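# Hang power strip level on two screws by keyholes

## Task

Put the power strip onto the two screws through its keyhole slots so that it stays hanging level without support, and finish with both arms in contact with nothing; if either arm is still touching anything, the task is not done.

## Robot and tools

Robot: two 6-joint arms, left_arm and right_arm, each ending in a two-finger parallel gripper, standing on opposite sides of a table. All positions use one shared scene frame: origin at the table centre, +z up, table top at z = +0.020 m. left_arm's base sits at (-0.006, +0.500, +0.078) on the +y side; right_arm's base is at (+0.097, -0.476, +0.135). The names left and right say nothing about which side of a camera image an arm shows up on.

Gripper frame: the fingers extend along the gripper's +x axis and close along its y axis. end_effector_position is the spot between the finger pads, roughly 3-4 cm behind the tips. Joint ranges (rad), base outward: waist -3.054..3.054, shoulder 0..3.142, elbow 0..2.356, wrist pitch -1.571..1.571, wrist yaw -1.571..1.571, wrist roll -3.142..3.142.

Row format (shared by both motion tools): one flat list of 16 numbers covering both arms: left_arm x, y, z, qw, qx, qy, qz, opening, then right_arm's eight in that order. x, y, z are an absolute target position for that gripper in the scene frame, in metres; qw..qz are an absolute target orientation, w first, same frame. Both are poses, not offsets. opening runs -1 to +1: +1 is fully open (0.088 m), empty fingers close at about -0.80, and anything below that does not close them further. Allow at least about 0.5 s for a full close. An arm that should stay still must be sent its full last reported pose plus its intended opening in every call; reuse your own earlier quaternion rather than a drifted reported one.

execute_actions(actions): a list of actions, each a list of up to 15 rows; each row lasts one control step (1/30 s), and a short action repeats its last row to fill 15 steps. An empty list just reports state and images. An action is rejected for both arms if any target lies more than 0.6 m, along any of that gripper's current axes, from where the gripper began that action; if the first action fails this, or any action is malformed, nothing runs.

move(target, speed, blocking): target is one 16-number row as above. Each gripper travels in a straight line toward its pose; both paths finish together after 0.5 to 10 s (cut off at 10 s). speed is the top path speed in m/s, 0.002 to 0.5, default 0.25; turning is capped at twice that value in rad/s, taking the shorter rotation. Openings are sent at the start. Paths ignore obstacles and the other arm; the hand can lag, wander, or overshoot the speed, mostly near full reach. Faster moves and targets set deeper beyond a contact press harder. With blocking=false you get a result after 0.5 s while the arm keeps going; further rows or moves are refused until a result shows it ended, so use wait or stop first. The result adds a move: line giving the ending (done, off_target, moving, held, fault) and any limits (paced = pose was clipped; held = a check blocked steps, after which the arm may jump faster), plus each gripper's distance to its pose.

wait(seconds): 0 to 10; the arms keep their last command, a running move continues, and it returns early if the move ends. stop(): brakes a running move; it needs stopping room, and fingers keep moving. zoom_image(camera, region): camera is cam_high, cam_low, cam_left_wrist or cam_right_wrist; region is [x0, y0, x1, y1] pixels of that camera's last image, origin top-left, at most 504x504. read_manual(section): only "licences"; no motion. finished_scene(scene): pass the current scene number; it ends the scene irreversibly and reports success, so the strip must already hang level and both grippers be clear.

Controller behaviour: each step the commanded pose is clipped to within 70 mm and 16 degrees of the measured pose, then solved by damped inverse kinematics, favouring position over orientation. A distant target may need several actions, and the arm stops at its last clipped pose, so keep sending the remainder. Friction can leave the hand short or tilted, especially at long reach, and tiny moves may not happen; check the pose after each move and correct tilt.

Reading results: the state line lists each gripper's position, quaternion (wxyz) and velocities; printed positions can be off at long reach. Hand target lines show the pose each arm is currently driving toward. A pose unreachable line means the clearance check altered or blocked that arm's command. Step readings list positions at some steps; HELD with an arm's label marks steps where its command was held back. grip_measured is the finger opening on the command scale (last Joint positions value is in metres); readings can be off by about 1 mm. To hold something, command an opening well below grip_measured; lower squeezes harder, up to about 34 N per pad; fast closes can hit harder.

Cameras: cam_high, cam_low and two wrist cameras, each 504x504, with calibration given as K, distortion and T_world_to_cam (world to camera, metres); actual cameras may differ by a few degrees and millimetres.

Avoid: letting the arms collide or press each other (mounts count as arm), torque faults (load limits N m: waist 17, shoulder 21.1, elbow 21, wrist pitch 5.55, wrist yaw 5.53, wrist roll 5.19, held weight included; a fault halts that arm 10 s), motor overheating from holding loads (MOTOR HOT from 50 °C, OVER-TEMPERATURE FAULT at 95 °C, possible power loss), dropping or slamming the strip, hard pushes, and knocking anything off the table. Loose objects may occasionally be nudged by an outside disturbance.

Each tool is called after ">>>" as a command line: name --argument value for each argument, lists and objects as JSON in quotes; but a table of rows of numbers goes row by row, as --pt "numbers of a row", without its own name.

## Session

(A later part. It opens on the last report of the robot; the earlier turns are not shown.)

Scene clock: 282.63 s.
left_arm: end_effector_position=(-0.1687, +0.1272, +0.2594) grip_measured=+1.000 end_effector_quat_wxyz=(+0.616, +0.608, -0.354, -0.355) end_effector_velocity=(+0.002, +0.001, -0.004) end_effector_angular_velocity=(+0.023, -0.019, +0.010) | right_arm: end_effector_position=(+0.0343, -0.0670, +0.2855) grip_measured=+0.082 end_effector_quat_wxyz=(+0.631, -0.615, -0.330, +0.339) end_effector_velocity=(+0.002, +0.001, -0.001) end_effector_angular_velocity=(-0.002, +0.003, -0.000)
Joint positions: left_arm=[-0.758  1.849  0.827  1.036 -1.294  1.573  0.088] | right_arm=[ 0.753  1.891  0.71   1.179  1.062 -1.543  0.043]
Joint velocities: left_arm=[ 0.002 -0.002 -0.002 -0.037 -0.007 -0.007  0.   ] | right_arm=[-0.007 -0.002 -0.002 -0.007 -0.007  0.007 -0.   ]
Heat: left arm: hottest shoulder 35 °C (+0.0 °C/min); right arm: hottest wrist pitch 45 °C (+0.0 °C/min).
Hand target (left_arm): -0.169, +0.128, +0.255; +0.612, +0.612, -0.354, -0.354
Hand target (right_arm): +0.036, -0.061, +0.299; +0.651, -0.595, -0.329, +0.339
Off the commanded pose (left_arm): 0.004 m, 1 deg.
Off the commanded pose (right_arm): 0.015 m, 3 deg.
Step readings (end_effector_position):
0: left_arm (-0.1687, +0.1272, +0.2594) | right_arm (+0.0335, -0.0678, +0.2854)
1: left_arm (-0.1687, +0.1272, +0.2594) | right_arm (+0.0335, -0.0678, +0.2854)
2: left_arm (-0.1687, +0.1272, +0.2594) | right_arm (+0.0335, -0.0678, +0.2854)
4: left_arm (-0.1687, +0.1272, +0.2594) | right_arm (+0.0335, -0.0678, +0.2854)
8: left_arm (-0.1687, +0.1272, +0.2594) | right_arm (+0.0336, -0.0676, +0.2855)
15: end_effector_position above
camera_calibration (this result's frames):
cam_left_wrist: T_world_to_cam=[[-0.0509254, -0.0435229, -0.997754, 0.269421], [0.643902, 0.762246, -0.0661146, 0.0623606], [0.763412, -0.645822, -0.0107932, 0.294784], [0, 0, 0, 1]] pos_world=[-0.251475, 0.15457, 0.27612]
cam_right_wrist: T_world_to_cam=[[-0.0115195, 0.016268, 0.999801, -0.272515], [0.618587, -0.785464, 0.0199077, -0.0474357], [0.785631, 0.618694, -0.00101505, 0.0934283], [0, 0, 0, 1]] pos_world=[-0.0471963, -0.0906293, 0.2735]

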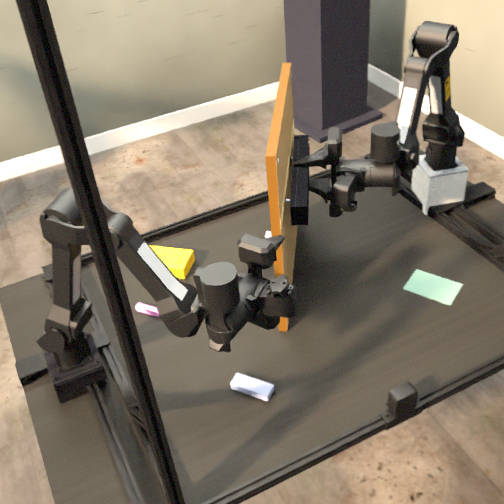

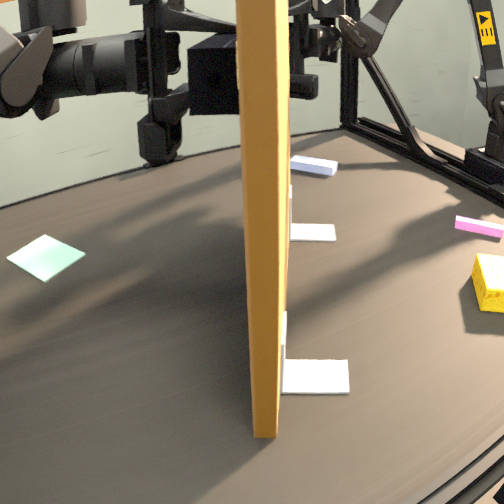

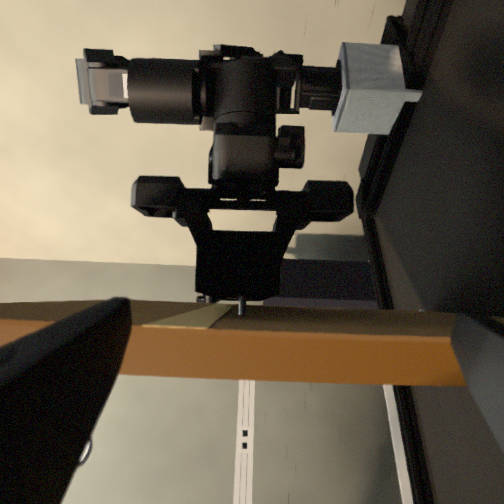

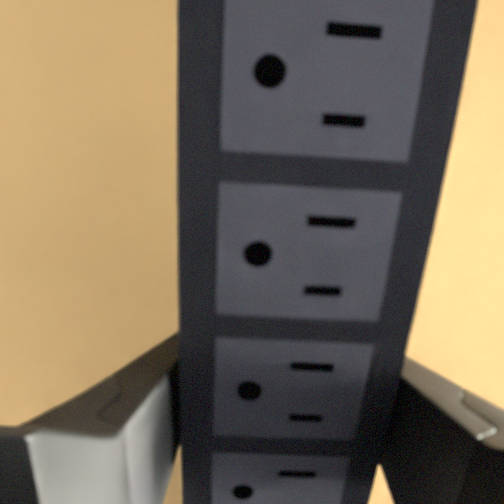

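>>> execute_actions --actions '[[[-0.169,0.128,0.255,0.6124,0.6124,-0.3536,-0.3536,1,0.0346,-0.0611,0.2991,0.6506,-0.595,-0.3291,0.3392,-0.6],[-0.169,0.128,0.255,0.6124,0.6124,-0.3536,-0.3536,1,0.0339,-0.0614,0.2991,0.6503,-0.5951,-0.3295,0.3391,-0.6],[-0.169,0.128,0.255,0.6124,0.6124,-0.3536,-0.3536,1,0.0332,-0.0617,0.2991,0.65,-0.5952,-0.3298,0.3391,-0.6],[-0.169,0.128,0.255,0.6124,0.6124,-0.3536,-0.3536,1,0.0325,-0.0618,0.2992,0.65,-0.5952,-0.33,0.339,-0.6],[-0.169,0.128,0.255,0.6124,0.6124,-0.3536,-0.3536,1,0.0320,-0.0616,0.2994,0.65,-0.595,-0.33,0.339,-0.6],[-0.169,0.128,0.255,0.6124,0.6124,-0.3536,-0.3536,1,0.0316,-0.0613,0.2997,0.6502,-0.5948,-0.33,0.339,-0.6],[-0.169,0.128,0.255,0.6124,0.6124,-0.3536,-0.3536,1,0.0313,-0.0610,0.3000,0.6504,-0.5946,-0.33,0.339,-0.6]]]'

>>> zoom_image --camera "cam_left_wrist" --region '[185, 260, 295, 330]'

Scene clock: 291.43 s.
left_arm: end_effector_position=(-0.1688, +0.1273, +0.2593) grip_measured=+1.000 end_effector_quat_wxyz=(+0.616, +0.608, -0.354, -0.355) end_effector_velocity=(-0.001, +0.001, -0.002) end_effector_angular_velocity=(+0.005, -0.002, -0.010) | right_arm: end_effector_position=(+0.0344, -0.0668, +0.2856) grip_measured=+0.082 end_effector_quat_wxyz=(+0.632, -0.615, -0.329, +0.338) end_effector_velocity=(+0.002, +0.001, -0.001) end_effector_angular_velocity=(-0.019, -0.022, +0.000)
Joint positions: left_arm=[-0.758  1.85   0.827  1.036 -1.295  1.573  0.088] | right_arm=[ 0.752  1.892  0.711  1.18   1.063 -1.543  0.043]
Joint velocities: left_arm=[-0.002 -0.002 -0.007 -0.007  0.007 -0.007  0.   ] | right_arm=[-0.007 -0.002 -0.002 -0.007 -0.007 -0.022 -0.   ]
Heat: left arm: hottest shoulder 35 °C (+0.0 °C/min); right arm: hottest wrist pitch 46 °C (+0.0 °C/min).
Hand target (left_arm): -0.169, +0.128, +0.255; +0.612, +0.612, -0.354, -0.354
Hand target (right_arm): +0.031, -0.062, +0.300; +0.650, -0.594, -0.330, +0.339
Off the commanded pose (left_arm): 0.004 m, 1 deg.
Off the commanded pose (right_arm): 0.016 m, 3 deg.
Step readings (end_effector_position):
0: left_arm (-0.1688, +0.1273, +0.2593) | right_arm (+0.0345, -0.0667, +0.2856)
1: left_arm (-0.1688, +0.1273, +0.2593) | right_arm (+0.0345, -0.0667, +0.2856)
2: left_arm (-0.1688, +0.1273, +0.2593) | right_arm (+0.0345, -0.0667, +0.2856)
4: left_arm (-0.1688, +0.1273, +0.2593) | right_arm (+0.0345, -0.0667, +0.2856)
8: left_arm (-0.1688, +0.1273, +0.2593) | right_arm (+0.0345, -0.0667, +0.2856)
15: end_effector_position above
camera_calibration (this result's frames):
cam_left_wrist: T_world_to_cam=[[-0.0506632, -0.0432469, -0.997779, 0.269296], [0.643919, 0.762265, -0.0657346, 0.0622736], [0.763414, -0.645819, -0.0107712, 0.294908], [0, 0, 0, 1]] pos_world=[-0.251593, 0.154635, 0.275968]
cam_right_wrist: T_world_to_cam=[[-0.0117874, 0.0160252, 0.999802, -0.272537], [0.617683, -0.786176, 0.0198834, -0.0473507], [0.786339, 0.617795, -0.000631475, 0.0930065], [0, 0, 0, 1]] pos_world=[-0.0470995, -0.0903175, 0.273483]

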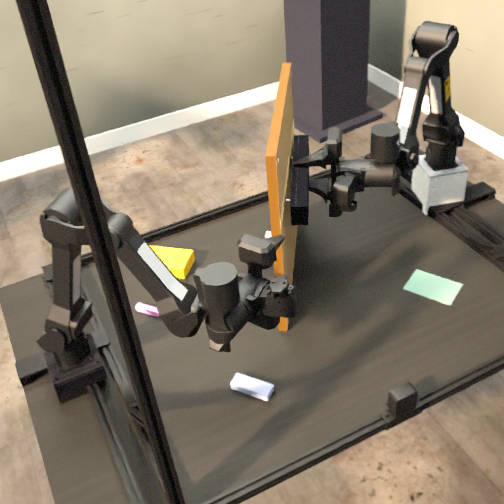

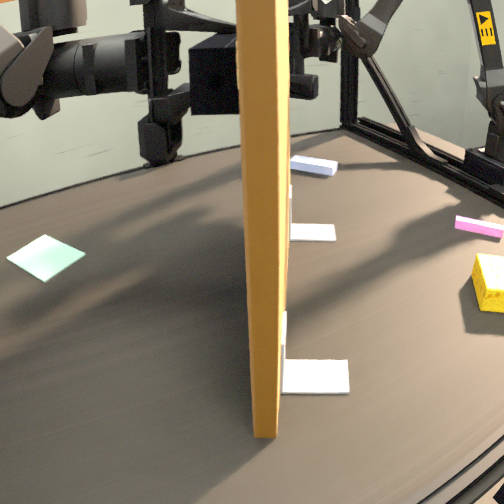

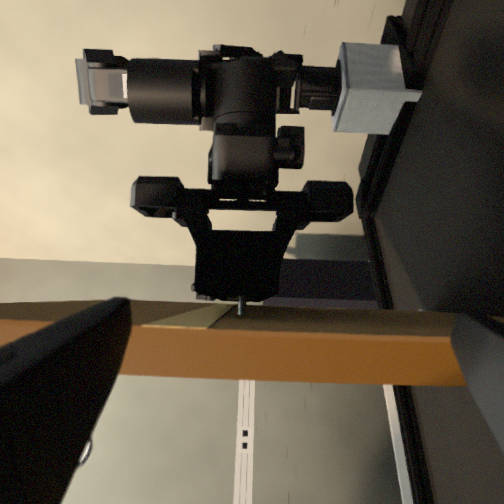

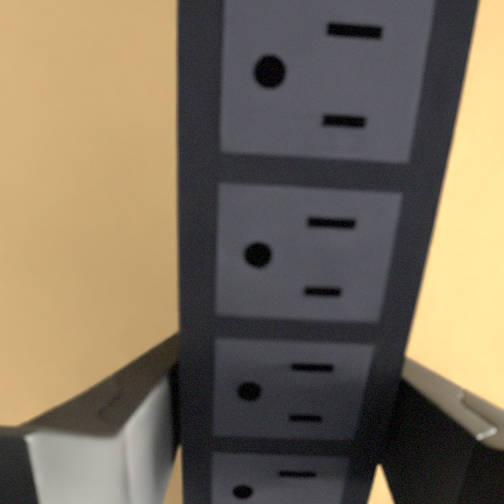

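Region (185, 260, 295, 330) of cam_left_wrist's 504x504 image, scaled by 4.582, with more detail than that image has; it fills the top 321 rows of this view, and the rest is white.

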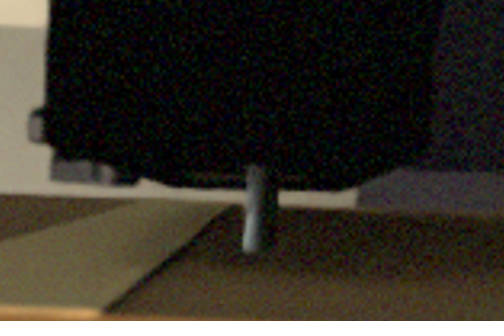

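>>> execute_actions --actions '[[[-0.169,0.128,0.255,0.6124,0.6124,-0.3536,-0.3536,1,0.0310,-0.0610,0.3004,0.6509,-0.5941,-0.33,0.339,-0.6],[-0.169,0.128,0.255,0.6124,0.6124,-0.3536,-0.3536,1,0.0307,-0.0610,0.3008,0.6514,-0.5936,-0.33,0.339,-0.6],[-0.169,0.128,0.255,0.6124,0.6124,-0.3536,-0.3536,1,0.0304,-0.0610,0.3012,0.6519,-0.5931,-0.33,0.339,-0.6],[-0.169,0.128,0.255,0.6124,0.6124,-0.3536,-0.3536,1,0.0301,-0.0610,0.3016,0.6524,-0.5926,-0.33,0.339,-0.6],[-0.169,0.128,0.255,0.6124,0.6124,-0.3536,-0.3536,1,0.0299,-0.0609,0.3020,0.6529,-0.5921,-0.33,0.339,-0.6],[-0.169,0.128,0.255,0.6124,0.6124,-0.3536,-0.3536,1,0.0297,-0.0608,0.3024,0.6534,-0.5916,-0.33,0.339,-0.6]]]'

>>> zoom_image --camera "cam_left_wrist" --region '[185, 260, 295, 330]'

Scene clock: 297.47 s.
left_arm: end_effector_position=(-0.1688, +0.1273, +0.2591) grip_measured=+1.000 end_effector_quat_wxyz=(+0.616, +0.608, -0.354, -0.355) end_effector_velocity=(+0.004, +0.002, -0.001) end_effector_angular_velocity=(+0.002, +0.001, +0.024) | right_arm: end_effector_position=(+0.0342, -0.0667, +0.2859) grip_measured=+0.082 end_effector_quat_wxyz=(+0.632, -0.615, -0.329, +0.338) end_effector_velocity=(+0.002, -0.001, +0.003) end_effector_angular_velocity=(+0.015, +0.012, -0.010)
Joint positions: left_arm=[-0.758  1.85   0.827  1.036 -1.295  1.572  0.088] | right_arm=[ 0.753  1.892  0.712  1.18   1.065 -1.544  0.043]
Joint velocities: left_arm=[ 0.002 -0.002 -0.002 -0.007 -0.022 -0.007  0.   ] | right_arm=[-0.002 -0.007 -0.002  0.007  0.007  0.007 -0.   ]
Heat: left arm: hottest shoulder 36 °C (+1.0 °C/min); right arm: hottest wrist pitch 46 °C (+0.0 °C/min).
Hand target (left_arm): -0.169, +0.128, +0.255; +0.612, +0.612, -0.354, -0.354
Hand target (right_arm): +0.030, -0.062, +0.302; +0.653, -0.591, -0.330, +0.339
Off the commanded pose (left_arm): 0.004 m, 1 deg.
Off the commanded pose (right_arm): 0.018 m, 4 deg.
Step readings (end_effector_position):
0: left_arm (-0.1688, +0.1273, +0.2591) | right_arm (+0.0344, -0.0667, +0.2855)
1: left_arm (-0.1688, +0.1273, +0.2591) | right_arm (+0.0344, -0.0667, +0.2855)
2: left_arm (-0.1688, +0.1273, +0.2591) | right_arm (+0.0344, -0.0667, +0.2855)
4: left_arm (-0.1688, +0.1273, +0.2591) | right_arm (+0.0344, -0.0667, +0.2855)
8: left_arm (-0.1688, +0.1273, +0.2591) | right_arm (+0.0343, -0.0667, +0.2858)
15: end_effector_position above
camera_calibration (this result's frames):
cam_left_wrist: T_world_to_cam=[[-0.0504612, -0.0428919, -0.997805, 0.269111], [0.643933, 0.762287, -0.065333, 0.0621874], [0.763416, -0.645816, -0.0108464, 0.294928], [0, 0, 0, 1]] pos_world=[-0.251617, 0.154607, 0.275782]
cam_right_wrist: T_world_to_cam=[[-0.0115564, 0.0152376, 0.999817, -0.272904], [0.616486, -0.787133, 0.0191219, -0.0470112], [0.787281, 0.616595, -0.000297393, 0.092905], [0, 0, 0, 1]] pos_world=[-0.0473143, -0.0901304, 0.27378]

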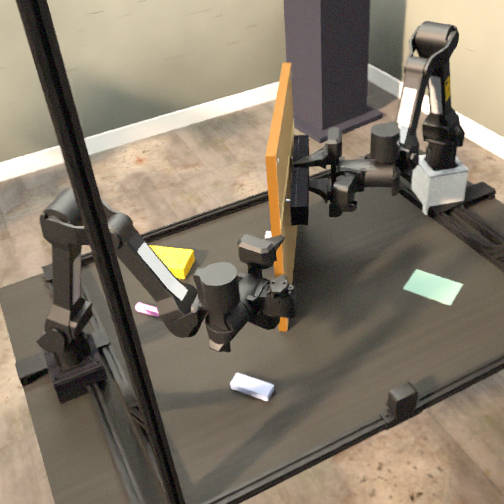

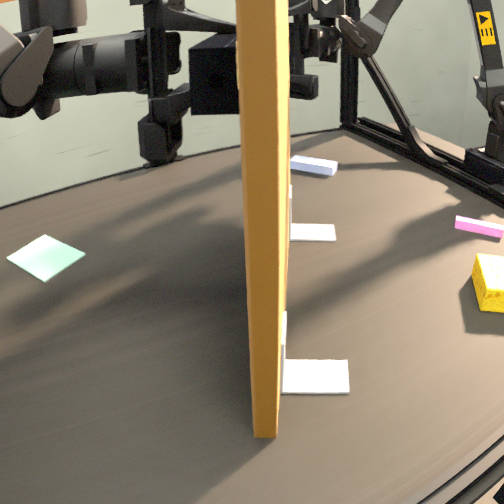

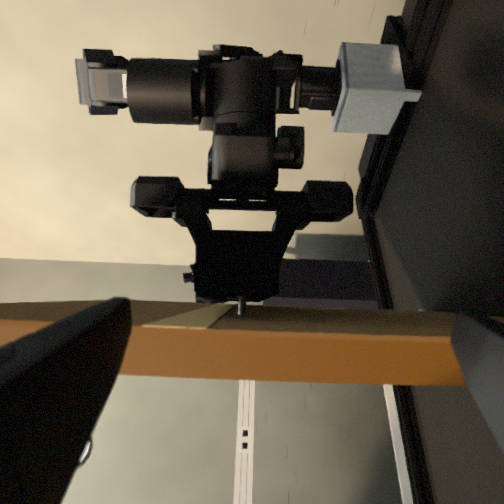

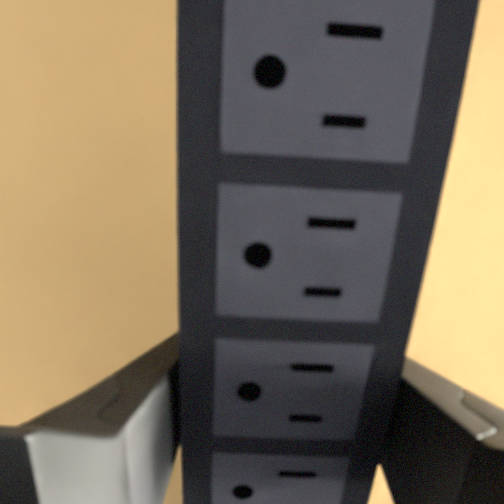

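Region (185, 260, 295, 330) of cam_left_wrist's 504x504 image, scaled by 4.582, with more detail than that image has; it fills the top 321 rows of this view, and the rest is white.

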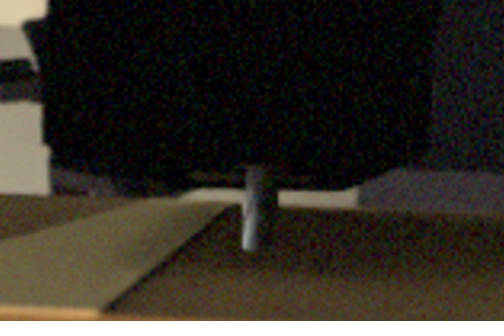

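>>> execute_actions --actions '[[[-0.169,0.128,0.255,0.6124,0.6124,-0.3536,-0.3536,1,0.0304,-0.0610,0.3014,0.652,-0.5932,-0.33,0.3388,-0.6],[-0.169,0.128,0.255,0.6124,0.6124,-0.3536,-0.3536,1,0.0311,-0.0613,0.3004,0.6507,-0.5948,-0.33,0.3385,-0.6],[-0.169,0.128,0.255,0.6124,0.6124,-0.3536,-0.3536,1,0.0318,-0.0616,0.2994,0.6493,-0.5964,-0.33,0.3382,-0.6],[-0.169,0.128,0.255,0.6124,0.6124,-0.3536,-0.3536,1,0.0323,-0.0619,0.2987,0.648,-0.598,-0.33,0.338,-0.6],[-0.169,0.128,0.255,0.6124,0.6124,-0.3536,-0.3536,1,0.0327,-0.0621,0.2987,0.6485,-0.5985,-0.3291,0.337,-0.6],[-0.169,0.128,0.255,0.6124,0.6124,-0.3536,-0.3536,1,0.0331,-0.0624,0.2987,0.649,-0.599,-0.3282,0.3361,-0.6],[-0.169,0.128,0.255,0.6124,0.6124,-0.3536,-0.3536,1,0.0335,-0.0626,0.2987,0.6495,-0.5995,-0.3273,0.3351,-0.6],[-0.169,0.128,0.255,0.6124,0.6124,-0.3536,-0.3536,1,0.0338,-0.0629,0.2987,0.65,-0.600,-0.3264,0.3342,-0.6],[-0.169,0.128,0.255,0.6124,0.6124,-0.3536,-0.3536,1,0.0342,-0.0631,0.2987,0.6505,-0.6005,-0.3255,0.3332,-0.6]]]'

>>> zoom_image --camera "cam_left_wrist" --region '[185, 260, 295, 330]'

Scene clock: 305.40 s.
left_arm: end_effector_position=(-0.1688, +0.1273, +0.2588) grip_measured=+1.000 end_effector_quat_wxyz=(+0.616, +0.608, -0.354, -0.355) end_effector_velocity=(+0.001, +0.002, -0.002) end_effector_angular_velocity=(+0.005, -0.002, +0.005) | right_arm: end_effector_position=(+0.0341, -0.0669, +0.2857) grip_measured=+0.082 end_effector_quat_wxyz=(+0.632, -0.616, -0.328, +0.337) end_effector_velocity=(+0.000, +0.000, -0.001) end_effector_angular_velocity=(-0.011, -0.009, +0.005)
Joint positions: left_arm=[-0.758  1.85   0.827  1.036 -1.295  1.572  0.088] | right_arm=[ 0.754  1.893  0.713  1.18   1.069 -1.545  0.043]
Joint velocities: left_arm=[-0.002 -0.002 -0.007 -0.007 -0.007 -0.007  0.   ] | right_arm=[-0.002 -0.002 -0.002 -0.007 -0.007 -0.007  0.   ]
Heat: left arm: hottest shoulder 36 °C (+1.0 °C/min); right arm: hottest wrist pitch 47 °C (+1.0 °C/min).
Hand target (left_arm): -0.169, +0.128, +0.255; +0.612, +0.612, -0.354, -0.354
Hand target (right_arm): +0.034, -0.063, +0.299; +0.650, -0.600, -0.325, +0.333
Off the commanded pose (left_arm): 0.004 m, 1 deg.
Off the commanded pose (right_arm): 0.014 m, 3 deg.
Step readings (end_effector_position):
0: left_arm (-0.1688, +0.1273, +0.2590) | right_arm (+0.0342, -0.0668, +0.2859)
1: left_arm (-0.1688, +0.1273, +0.2590) | right_arm (+0.0342, -0.0668, +0.2859)
2: left_arm (-0.1688, +0.1273, +0.2590) | right_arm (+0.0342, -0.0668, +0.2859)
4: left_arm (-0.1688, +0.1273, +0.2588) | right_arm (+0.0342, -0.0667, +0.2858)
8: left_arm (-0.1688, +0.1273, +0.2588) | right_arm (+0.0342, -0.0667, +0.2858)
15: end_effector_position above
camera_calibration (this result's frames):
cam_left_wrist: T_world_to_cam=[[-0.049929, -0.0423476, -0.997855, 0.2689], [0.643968, 0.762322, -0.0645737, 0.0619383], [0.763421, -0.64581, -0.0107915, 0.294908], [0, 0, 0, 1]] pos_world=[-0.2516, 0.154625, 0.275506]
cam_right_wrist: T_world_to_cam=[[-0.0126385, 0.0162462, 0.999788, -0.272583], [0.61436, -0.788757, 0.0205833, -0.047569], [0.788925, 0.61449, -0.0000122698, 0.0928224], [0, 0, 0, 1]] pos_world=[-0.0474505, -0.0901304, 0.273505]

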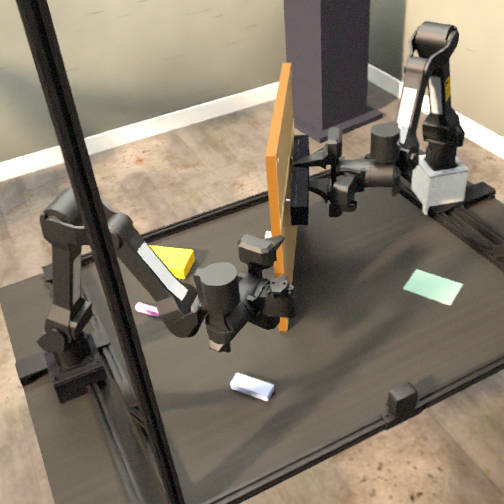

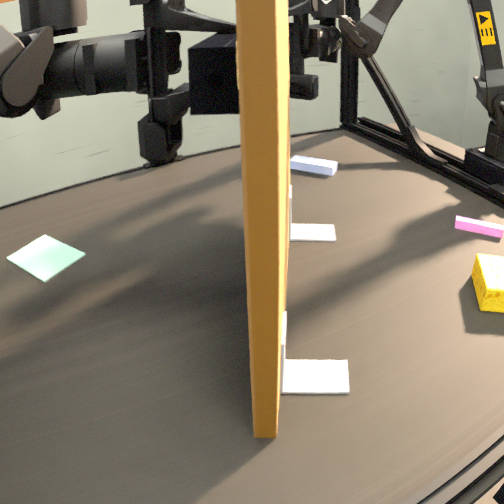

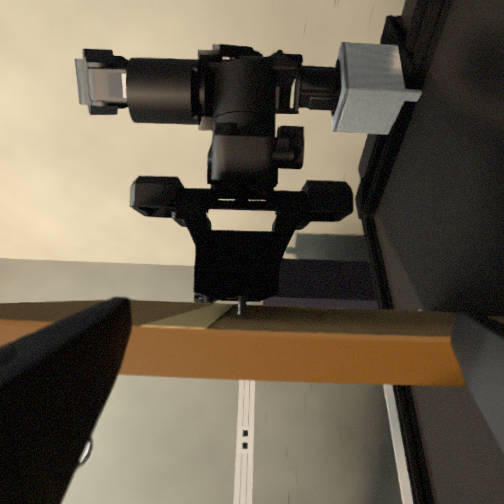

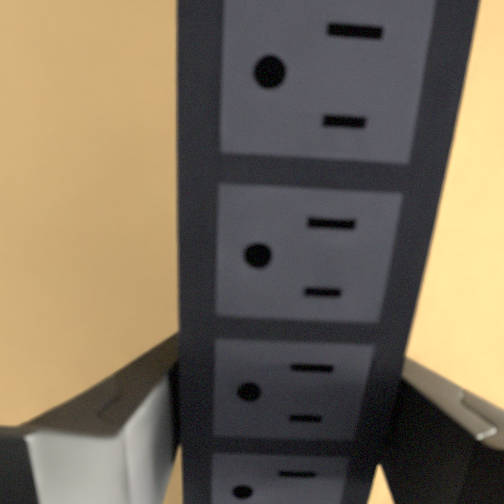

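Region (185, 260, 295, 330) of cam_left_wrist's 504x504 image, scaled by 4.582, with more detail than that image has; it fills the top 321 rows of this view, and the rest is white.

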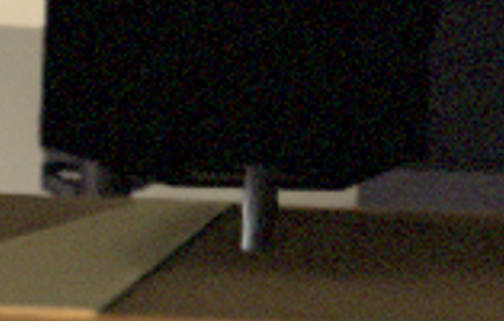

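>>> execute_actions --actions '[[[-0.169,0.128,0.255,0.6124,0.6124,-0.3536,-0.3536,1,0.0337,-0.0630,0.2998,0.6508,-0.5987,-0.3268,0.3346,-0.6],[-0.169,0.128,0.255,0.6124,0.6124,-0.3536,-0.3536,1,0.0332,-0.0628,0.3009,0.6511,-0.5968,-0.3282,0.3361,-0.6],[-0.169,0.128,0.255,0.6124,0.6124,-0.3536,-0.3536,1,0.0332,-0.0630,0.3020,0.6521,-0.5958,-0.3282,0.3361,-0.6],[-0.169,0.128,0.255,0.6124,0.6124,-0.3536,-0.3536,1,0.0332,-0.0632,0.3031,0.6532,-0.5947,-0.3282,0.3361,-0.6],[-0.169,0.128,0.255,0.6124,0.6124,-0.3536,-0.3536,1,0.0332,-0.0634,0.3042,0.6542,-0.5936,-0.3281,0.3361,-0.6],[-0.169,0.128,0.255,0.6124,0.6124,-0.3536,-0.3536,1,0.0332,-0.0635,0.3054,0.6552,-0.5925,-0.3281,0.3361,-0.6],[-0.169,0.128,0.255,0.6124,0.6124,-0.3536,-0.3536,1,0.0332,-0.0636,0.3061,0.6559,-0.5918,-0.3281,0.3361,-0.6],[-0.169,0.128,0.255,0.6124,0.6124,-0.3536,-0.3536,1,0.0332,-0.0637,0.3068,0.6566,-0.5911,-0.3281,0.3361,-0.6]]]'

>>> zoom_image --camera "cam_left_wrist" --region '[185, 260, 295, 330]'

Scene clock: 318.33 s.
left_arm: end_effector_position=(-0.1688, +0.1273, +0.2588) grip_measured=+1.000 end_effector_quat_wxyz=(+0.616, +0.608, -0.354, -0.355) end_effector_velocity=(-0.001, +0.000, -0.002) end_effector_angular_velocity=(+0.019, -0.022, -0.010) | right_arm: end_effector_position=(+0.0342, -0.0669, +0.2856) grip_measured=+0.082 end_effector_quat_wxyz=(+0.632, -0.616, -0.328, +0.337) end_effector_velocity=(+0.000, +0.000, -0.001) end_effector_angular_velocity=(-0.011, -0.009, +0.005)
Joint positions: left_arm=[-0.758  1.85   0.827  1.036 -1.295  1.572  0.088] | right_arm=[ 0.754  1.894  0.714  1.18   1.07  -1.545  0.043]
Joint velocities: left_arm=[-0.002 -0.002 -0.002 -0.022  0.007  0.007  0.   ] | right_arm=[-0.002 -0.002 -0.002 -0.007 -0.007 -0.007 -0.   ]
Heat: left arm: hottest shoulder 36 °C (+1.0 °C/min); right arm: hottest wrist pitch 48 °C (+3.0 °C/min).
Hand target (left_arm): -0.169, +0.128, +0.255; +0.613, +0.612, -0.354, -0.354
Hand target (right_arm): +0.033, -0.064, +0.307; +0.656, -0.591, -0.328, +0.336
Off the commanded pose (left_arm): 0.004 m, 1 deg.
Off the commanded pose (right_arm): 0.021 m, 4 deg.
Step readings (end_effector_position):
0: left_arm (-0.1688, +0.1273, +0.2588) | right_arm (+0.0342, -0.0669, +0.2856)
1: left_arm (-0.1688, +0.1273, +0.2588) | right_arm (+0.0342, -0.0669, +0.2856)
2: left_arm (-0.1688, +0.1273, +0.2588) | right_arm (+0.0342, -0.0669, +0.2856)
4: left_arm (-0.1688, +0.1273, +0.2588) | right_arm (+0.0342, -0.0669, +0.2856)
8: left_arm (-0.1688, +0.1273, +0.2588) | right_arm (+0.0342, -0.0669, +0.2856)
15: end_effector_position above
camera_calibration (this result's frames):
cam_left_wrist: T_world_to_cam=[[-0.049929, -0.0423476, -0.997855, 0.2689], [0.643968, 0.762322, -0.0645737, 0.0619383], [0.763421, -0.64581, -0.0107915, 0.294908], [0, 0, 0, 1]] pos_world=[-0.2516, 0.154625, 0.275506]
cam_right_wrist: T_world_to_cam=[[-0.0131177, 0.0168075, 0.999773, -0.272439], [0.613748, -0.789214, 0.0213205, -0.0478026], [0.789393, 0.613888, 0.0000371136, 0.0926987], [0, 0, 0, 1]] pos_world=[-0.0474108, -0.0900541, 0.273393]

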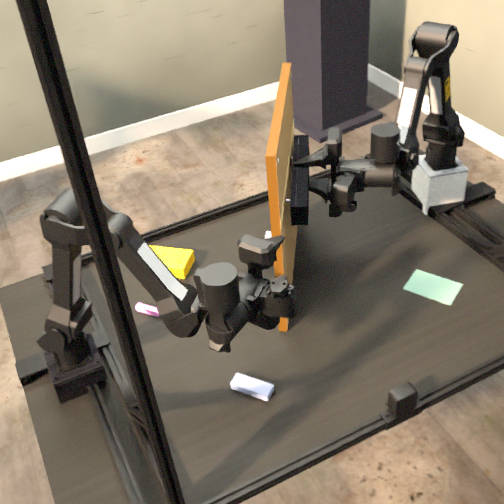

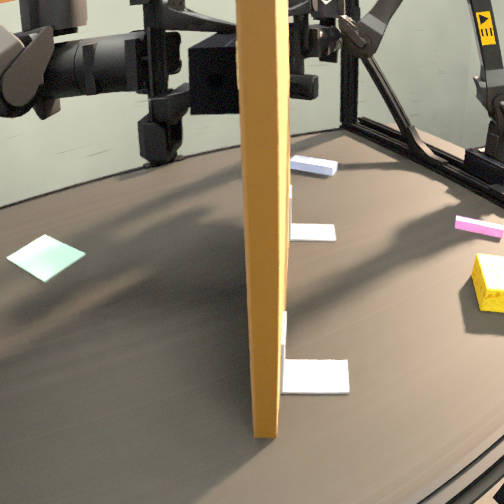

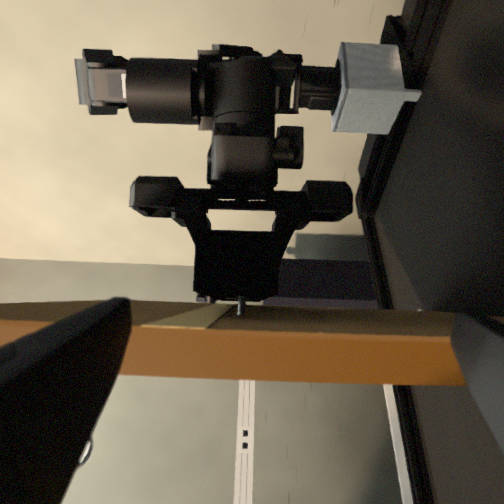

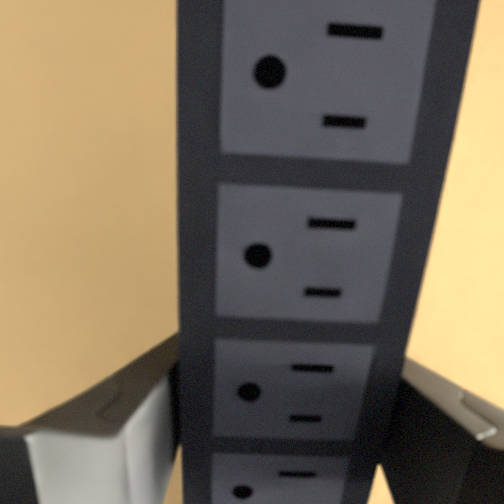

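Region (185, 260, 295, 330) of cam_left_wrist's 504x504 image, scaled by 4.582, with more detail than that image has; it fills the top 321 rows of this view, and the rest is white.

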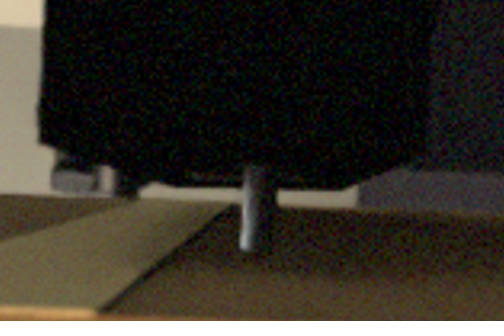

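>>> execute_actions --actions '[[[-0.169,0.128,0.255,0.6124,0.6124,-0.3536,-0.3536,1,0.0332,-0.0638,0.3075,0.6579,-0.5898,-0.3277,0.3365,-0.6],[-0.169,0.128,0.255,0.6124,0.6124,-0.3536,-0.3536,1,0.0333,-0.0639,0.3083,0.6592,-0.5885,-0.3273,0.3369,-0.6],[-0.169,0.128,0.255,0.6124,0.6124,-0.3536,-0.3536,1,0.0333,-0.0640,0.3090,0.6605,-0.5872,-0.3269,0.3373,-0.6],[-0.169,0.128,0.255,0.6124,0.6124,-0.3536,-0.3536,1,0.0334,-0.0640,0.3097,0.6618,-0.5859,-0.3265,0.3377,-0.6],[-0.169,0.128,0.255,0.6124,0.6124,-0.3536,-0.3536,1,0.0334,-0.0641,0.3105,0.6631,-0.5846,-0.3261,0.3381,-0.6]]]'

>>> zoom_image --camera "cam_left_wrist" --region '[185, 260, 295, 330]'

Scene clock: 322.83 s.
left_arm: end_effector_position=(-0.1688, +0.1273, +0.2587) grip_measured=+1.000 end_effector_quat_wxyz=(+0.615, +0.608, -0.354, -0.355) end_effector_velocity=(+0.004, +0.001, -0.001) end_effector_angular_velocity=(+0.009, -0.005, +0.024) | right_arm: end_effector_position=(+0.0346, -0.0671, +0.2876) grip_measured=+0.082 end_effector_quat_wxyz=(+0.636, -0.613, -0.327, +0.338) end_effector_velocity=(-0.001, +0.001, +0.001) end_effector_angular_velocity=(+0.002, -0.003, +0.020)
Joint positions: left_arm=[-0.758  1.851  0.827  1.036 -1.295  1.572  0.088] | right_arm=[ 0.753  1.887  0.714  1.176  1.07  -1.538  0.043]
Joint velocities: left_arm=[ 0.002 -0.002  0.002 -0.022 -0.022 -0.007  0.   ] | right_arm=[-0.002 -0.002 -0.002  0.007 -0.022 -0.007 -0.   ]
Heat: left arm: hottest shoulder 36 °C (+1.0 °C/min); right arm: hottest wrist pitch 48 °C (+3.0 °C/min).
Hand target (left_arm): -0.169, +0.128, +0.255; +0.612, +0.612, -0.354, -0.354
Hand target (right_arm): +0.034, -0.065, +0.311; +0.663, -0.584, -0.326, +0.338
Off the commanded pose (left_arm): 0.004 m, 1 deg.
Off the commanded pose (right_arm): 0.023 m, 4 deg.
Step readings (end_effector_position):
0: left_arm (-0.1688, +0.1273, +0.2587) | right_arm (+0.0342, -0.0669, +0.2860)
1: left_arm (-0.1688, +0.1273, +0.2587) | right_arm (+0.0342, -0.0669, +0.2860)
2: left_arm (-0.1688, +0.1273, +0.2587) | right_arm (+0.0342, -0.0669, +0.2861)
4: left_arm (-0.1688, +0.1273, +0.2587) | right_arm (+0.0344, -0.0669, +0.2866)
8: left_arm (-0.1688, +0.1273, +0.2587) | right_arm (+0.0346, -0.0670, +0.2876)
15: end_effector_position above
camera_calibration (this result's frames):
cam_left_wrist: T_world_to_cam=[[-0.0496628, -0.0420754, -0.997879, 0.268778], [0.643985, 0.76234, -0.064194, 0.0618611], [0.763424, -0.645808, -0.010764, 0.294902], [0, 0, 0, 1]] pos_world=[-0.251625, 0.1546, 0.275353]
cam_right_wrist: T_world_to_cam=[[-0.00520271, 0.00950535, 0.999941, -0.275288], [0.613276, -0.789796, 0.0106986, -0.0451949], [0.789851, 0.613296, -0.00172033, 0.0929148], [0, 0, 0, 1]] pos_world=[-0.0471042, -0.0900623, 0.275915]

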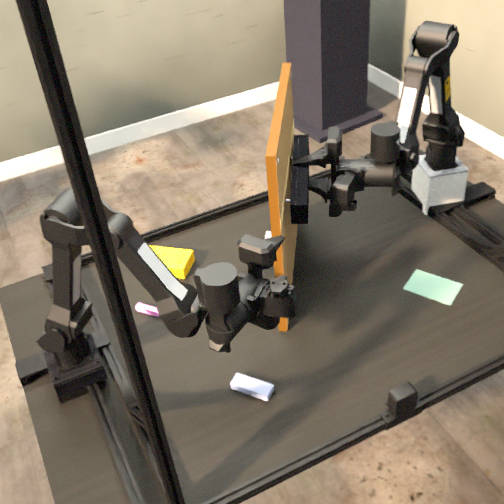

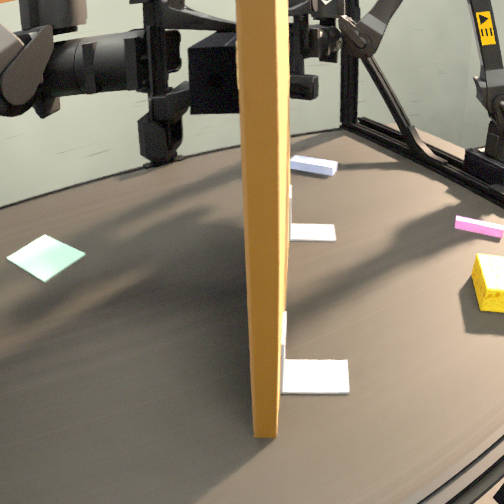

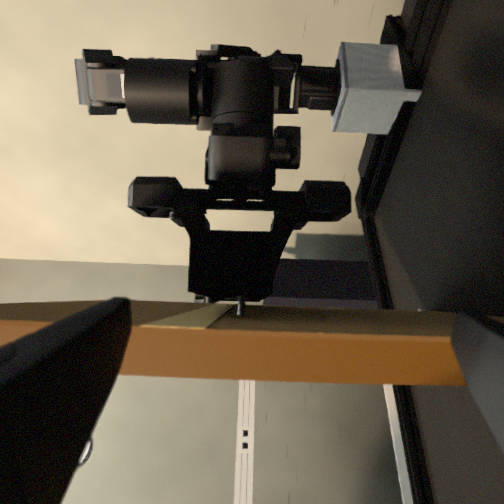

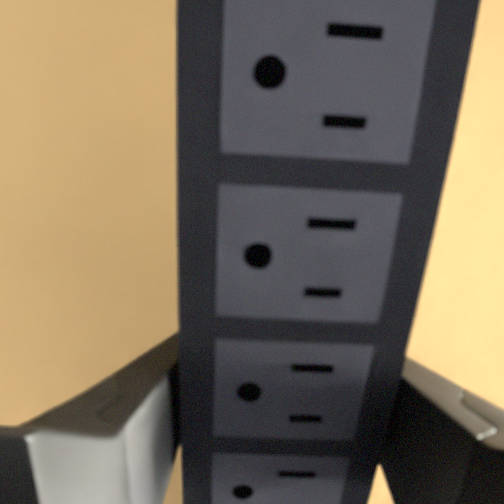

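Region (185, 260, 295, 330) of cam_left_wrist's 504x504 image, scaled by 4.582, with more detail than that image has; it fills the top 321 rows of this view, and the rest is white.

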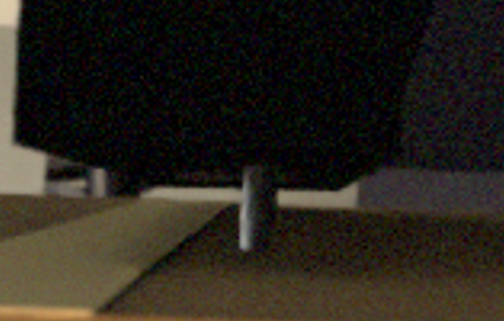

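>>> execute_actions --actions '[[[-0.169,0.128,0.255,0.6124,0.6124,-0.3536,-0.3536,1,0.0334,-0.0637,0.3085,0.661,-0.5872,-0.3263,0.3377,-0.6],[-0.169,0.128,0.255,0.6124,0.6124,-0.3536,-0.3536,1,0.0334,-0.0633,0.3065,0.659,-0.5898,-0.3265,0.3372,-0.6],[-0.169,0.128,0.255,0.6124,0.6124,-0.3536,-0.3536,1,0.0333,-0.0629,0.3045,0.657,-0.5924,-0.3267,0.3367,-0.6],[-0.169,0.128,0.255,0.6124,0.6124,-0.3536,-0.3536,1,0.0333,-0.0625,0.3025,0.655,-0.595,-0.3268,0.3362,-0.6],[-0.169,0.128,0.255,0.6124,0.6124,-0.3536,-0.3536,1,0.0333,-0.0620,0.3007,0.653,-0.597,-0.3268,0.3357,-0.6],[-0.169,0.128,0.255,0.6124,0.6124,-0.3536,-0.3536,1,0.0336,-0.0614,0.3002,0.6525,-0.598,-0.3266,0.3352,-0.6],[-0.169,0.128,0.255,0.6124,0.6124,-0.3536,-0.3536,1,0.0340,-0.0608,0.2998,0.652,-0.5986,-0.3264,0.3348,-0.6],[-0.169,0.128,0.255,0.6124,0.6124,-0.3536,-0.3536,1,0.0344,-0.0601,0.2995,0.6516,-0.5992,-0.3262,0.3344,-0.6],[-0.169,0.128,0.255,0.6124,0.6124,-0.3536,-0.3536,1,0.0348,-0.0595,0.2993,0.6513,-0.5996,-0.3261,0.3342,-0.6],[-0.169,0.128,0.255,0.6124,0.6124,-0.3536,-0.3536,1,0.0352,-0.0589,0.2992,0.651,-0.600,-0.326,0.334,-0.6]]]'

>>> zoom_image --camera "cam_left_wrist" --region '[185, 260, 295, 330]'

Scene clock: 329.43 s.
left_arm: end_effector_position=(-0.1689, +0.1274, +0.2585) grip_measured=+1.000 end_effector_quat_wxyz=(+0.615, +0.608, -0.354, -0.355) end_effector_velocity=(-0.001, +0.002, -0.002) end_effector_angular_velocity=(+0.005, +0.004, -0.000) | right_arm: end_effector_position=(+0.0345, -0.0667, +0.2866) grip_measured=+0.082 end_effector_quat_wxyz=(+0.635, -0.614, -0.327, +0.337) end_effector_velocity=(-0.001, +0.001, -0.003) end_effector_angular_velocity=(-0.023, -0.024, -0.005)
Joint positions: left_arm=[-0.758  1.851  0.826  1.036 -1.295  1.572  0.088] | right_arm=[ 0.753  1.891  0.716  1.177  1.07  -1.539  0.043]
Joint velocities: left_arm=[-0.007 -0.002 -0.002 -0.022 -0.007 -0.022  0.   ] | right_arm=[ 0.002  0.012  0.007 -0.007  0.007 -0.022 -0.   ]
Heat: left arm: hottest shoulder 36 °C (+1.0 °C/min); right arm: hottest wrist pitch 48 °C (+3.0 °C/min).
Hand target (left_arm): -0.169, +0.128, +0.255; +0.612, +0.612, -0.354, -0.354
Hand target (right_arm): +0.035, -0.060, +0.299; +0.650, -0.600, -0.326, +0.334
Off the commanded pose (left_arm): 0.004 m, 1 deg.
Off the commanded pose (right_arm): 0.015 m, 2 deg.
Step readings (end_effector_position):
0: left_arm (-0.1689, +0.1274, +0.2585) | right_arm (+0.0346, -0.0671, +0.2877)
1: left_arm (-0.1689, +0.1274, +0.2585) | right_arm (+0.0346, -0.0671, +0.2877)
2: left_arm (-0.1689, +0.1274, +0.2585) | right_arm (+0.0346, -0.0671, +0.2877)
4: left_arm (-0.1689, +0.1274, +0.2585) | right_arm (+0.0346, -0.0671, +0.2877)
8: left_arm (-0.1689, +0.1274, +0.2585) | right_arm (+0.0346, -0.0670, +0.2870)
15: end_effector_position above
camera_calibration (this result's frames):
cam_left_wrist: T_world_to_cam=[[-0.0491336, -0.041528, -0.997929, 0.268565], [0.644019, 0.762375, -0.0634343, 0.0616027], [0.76343, -0.645802, -0.0107134, 0.295013], [0, 0, 0, 1]] pos_world=[-0.251699, 0.154708, 0.275077]
cam_right_wrist: T_world_to_cam=[[-0.00733325, 0.0120585, 0.9999, -0.274022], [0.612646, -0.790233, 0.0140231, -0.0457507], [0.790323, 0.612688, -0.00159258, 0.0926906], [0, 0, 0, 1]] pos_world=[-0.047236, -0.0896398, 0.274784]

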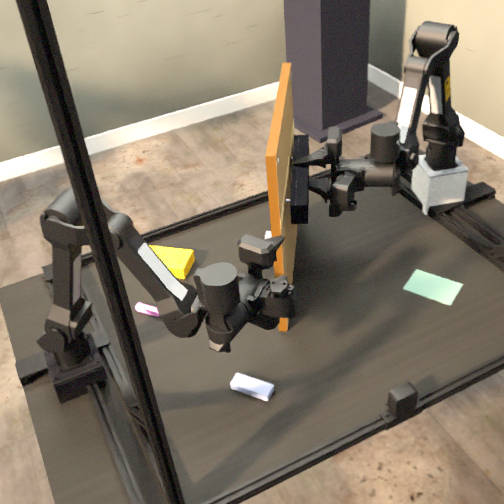

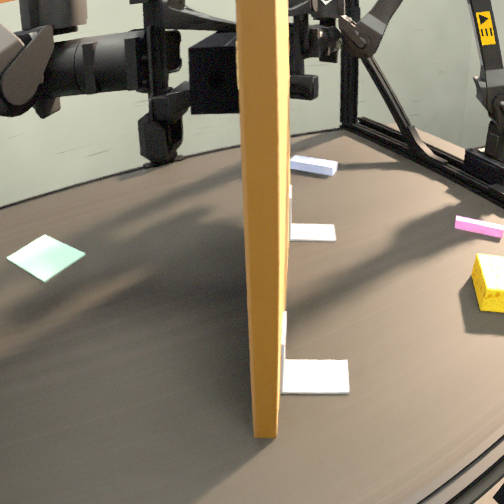

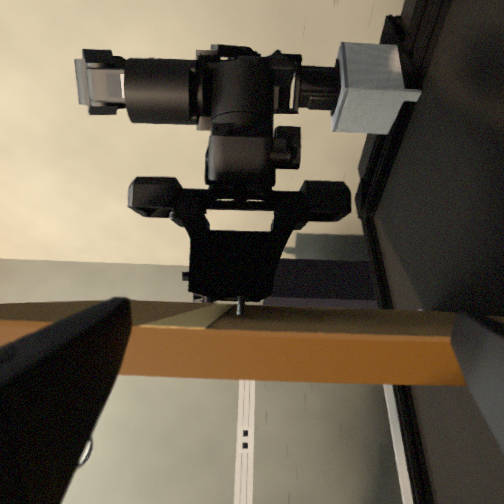

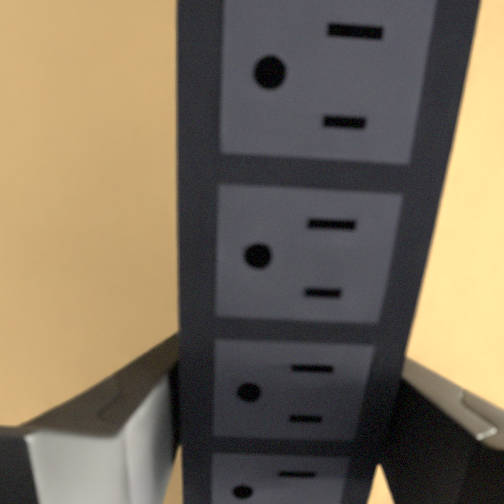

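Region (185, 260, 295, 330) of cam_left_wrist's 504x504 image, scaled by 4.582, with more detail than that image has; it fills the top 321 rows of this view, and the rest is white.

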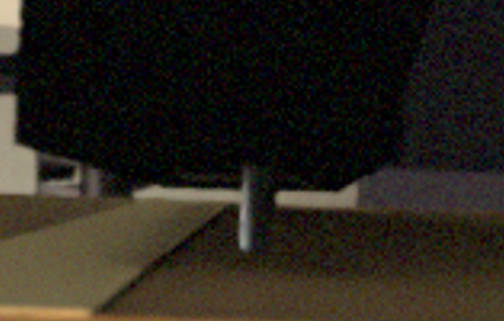

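>>> execute_actions --actions '[[[-0.169,0.128,0.255,0.6124,0.6124,-0.3536,-0.3536,1,0.0351,-0.0593,0.2993,0.6503,-0.6007,-0.3264,0.3336,-0.6],[-0.169,0.128,0.255,0.6124,0.6124,-0.3536,-0.3536,1,0.0350,-0.0597,0.2994,0.6496,-0.6014,-0.3268,0.3332,-0.6],[-0.169,0.128,0.255,0.6124,0.6124,-0.3536,-0.3536,1,0.0350,-0.0599,0.2995,0.6489,-0.6021,-0.3272,0.3328,-0.6],[-0.169,0.128,0.255,0.6124,0.6124,-0.3536,-0.3536,1,0.0350,-0.0599,0.2995,0.6482,-0.6028,-0.3276,0.3324,-0.6],[-0.169,0.128,0.255,0.6124,0.6124,-0.3536,-0.3536,1,0.0350,-0.0599,0.2995,0.6475,-0.6035,-0.328,0.332,-0.6],[-0.169,0.128,0.255,0.6124,0.6124,-0.3536,-0.3536,1,0.0350,-0.0599,0.2995,0.6468,-0.6042,-0.3284,0.3316,-0.6]]]'

>>> zoom_image --camera "cam_left_wrist" --region '[185, 260, 295, 330]'

Scene clock: 334.13 s.
left_arm: end_effector_position=(-0.1689, +0.1274, +0.2583) grip_measured=+1.000 end_effector_quat_wxyz=(+0.615, +0.609, -0.354, -0.355) end_effector_velocity=(-0.001, +0.001, -0.002) end_effector_angular_velocity=(-0.009, +0.017, -0.010) | right_arm: end_effector_position=(+0.0362, -0.0649, +0.2862) grip_measured=+0.082 end_effector_quat_wxyz=(+0.632, -0.618, -0.327, +0.333) end_effector_velocity=(+0.002, +0.001, -0.001) end_effector_angular_velocity=(-0.027, -0.034, -0.000)
Joint positions: left_arm=[-0.758  1.852  0.826  1.036 -1.295  1.572  0.088] | right_arm=[ 0.747  1.897  0.722  1.177  1.07  -1.551  0.043]
Joint velocities: left_arm=[-0.002  0.002 -0.007  0.007  0.007 -0.022  0.   ] | right_arm=[-0.007 -0.002 -0.002 -0.007 -0.007 -0.037 -0.   ]
Heat: left arm: hottest shoulder 36 °C (+1.0 °C/min); right arm: hottest wrist pitch 48 °C (+3.0 °C/min).
Hand target (left_arm): -0.169, +0.128, +0.255; +0.612, +0.612, -0.354, -0.354
Hand target (right_arm): +0.035, -0.060, +0.300; +0.646, -0.604, -0.328, +0.331
Off the commanded pose (left_arm): 0.003 m, 1 deg.
Off the commanded pose (right_arm): 0.014 m, 2 deg.
Step readings (end_effector_position):
0: left_arm (-0.1689, +0.1274, +0.2583) | right_arm (+0.0345, -0.0663, +0.2865)
1: left_arm (-0.1689, +0.1274, +0.2583) | right_arm (+0.0345, -0.0663, +0.2865)
2: left_arm (-0.1689, +0.1274, +0.2583) | right_arm (+0.0345, -0.0663, +0.2865)
4: left_arm (-0.1689, +0.1274, +0.2583) | right_arm (+0.0345, -0.0663, +0.2863)
8: left_arm (-0.1689, +0.1274, +0.2583) | right_arm (+0.0362, -0.0649, +0.2863)
15: end_effector_position above
camera_calibration (this result's frames):
cam_left_wrist: T_world_to_cam=[[-0.0488674, -0.0412559, -0.997953, 0.268442], [0.644036, 0.762392, -0.0630546, 0.0615257], [0.763433, -0.645799, -0.0106858, 0.295006], [0, 0, 0, 1]] pos_world=[-0.251724, 0.154683, 0.274925]
cam_right_wrist: T_world_to_cam=[[-0.0168543, 0.0184296, 0.999688, -0.272842], [0.60792, -0.793608, 0.0248797, -0.0485979], [0.793819, 0.60815, 0.00217201, 0.0887182], [0, 0, 0, 1]] pos_world=[-0.0454811, -0.0874933, 0.273773]

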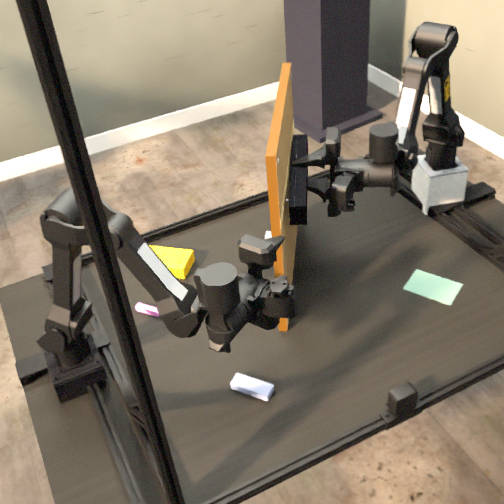

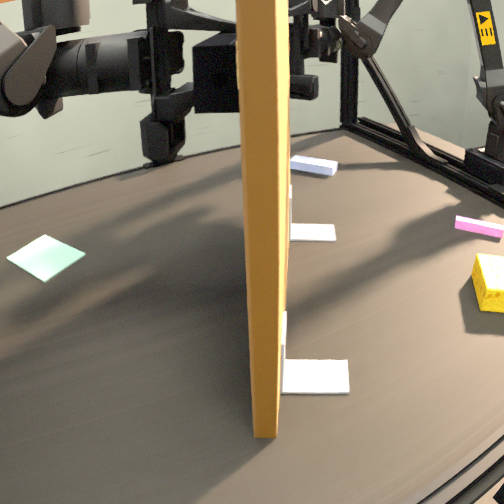

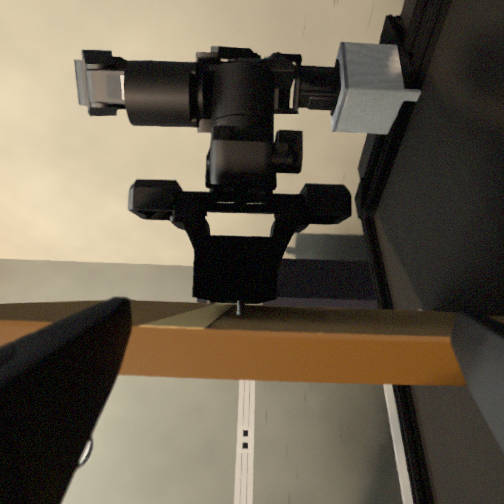

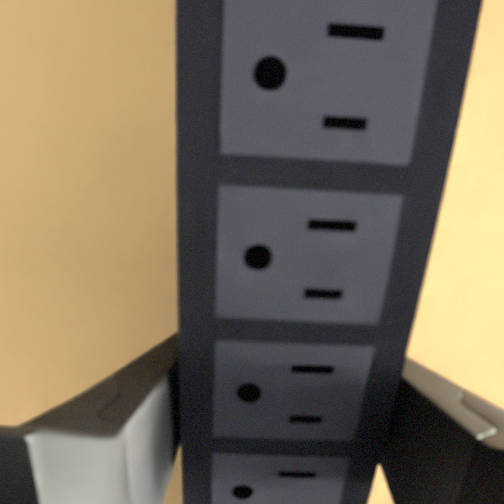

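Region (185, 260, 295, 330) of cam_left_wrist's 504x504 image, scaled by 4.582, with more detail than that image has; it fills the top 321 rows of this view, and the rest is white.

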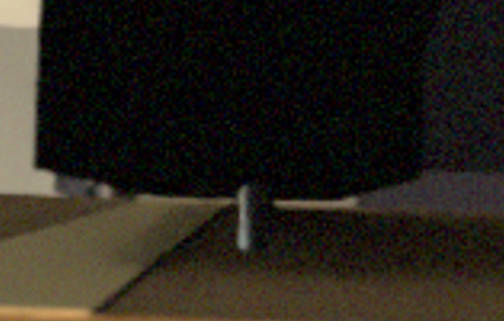

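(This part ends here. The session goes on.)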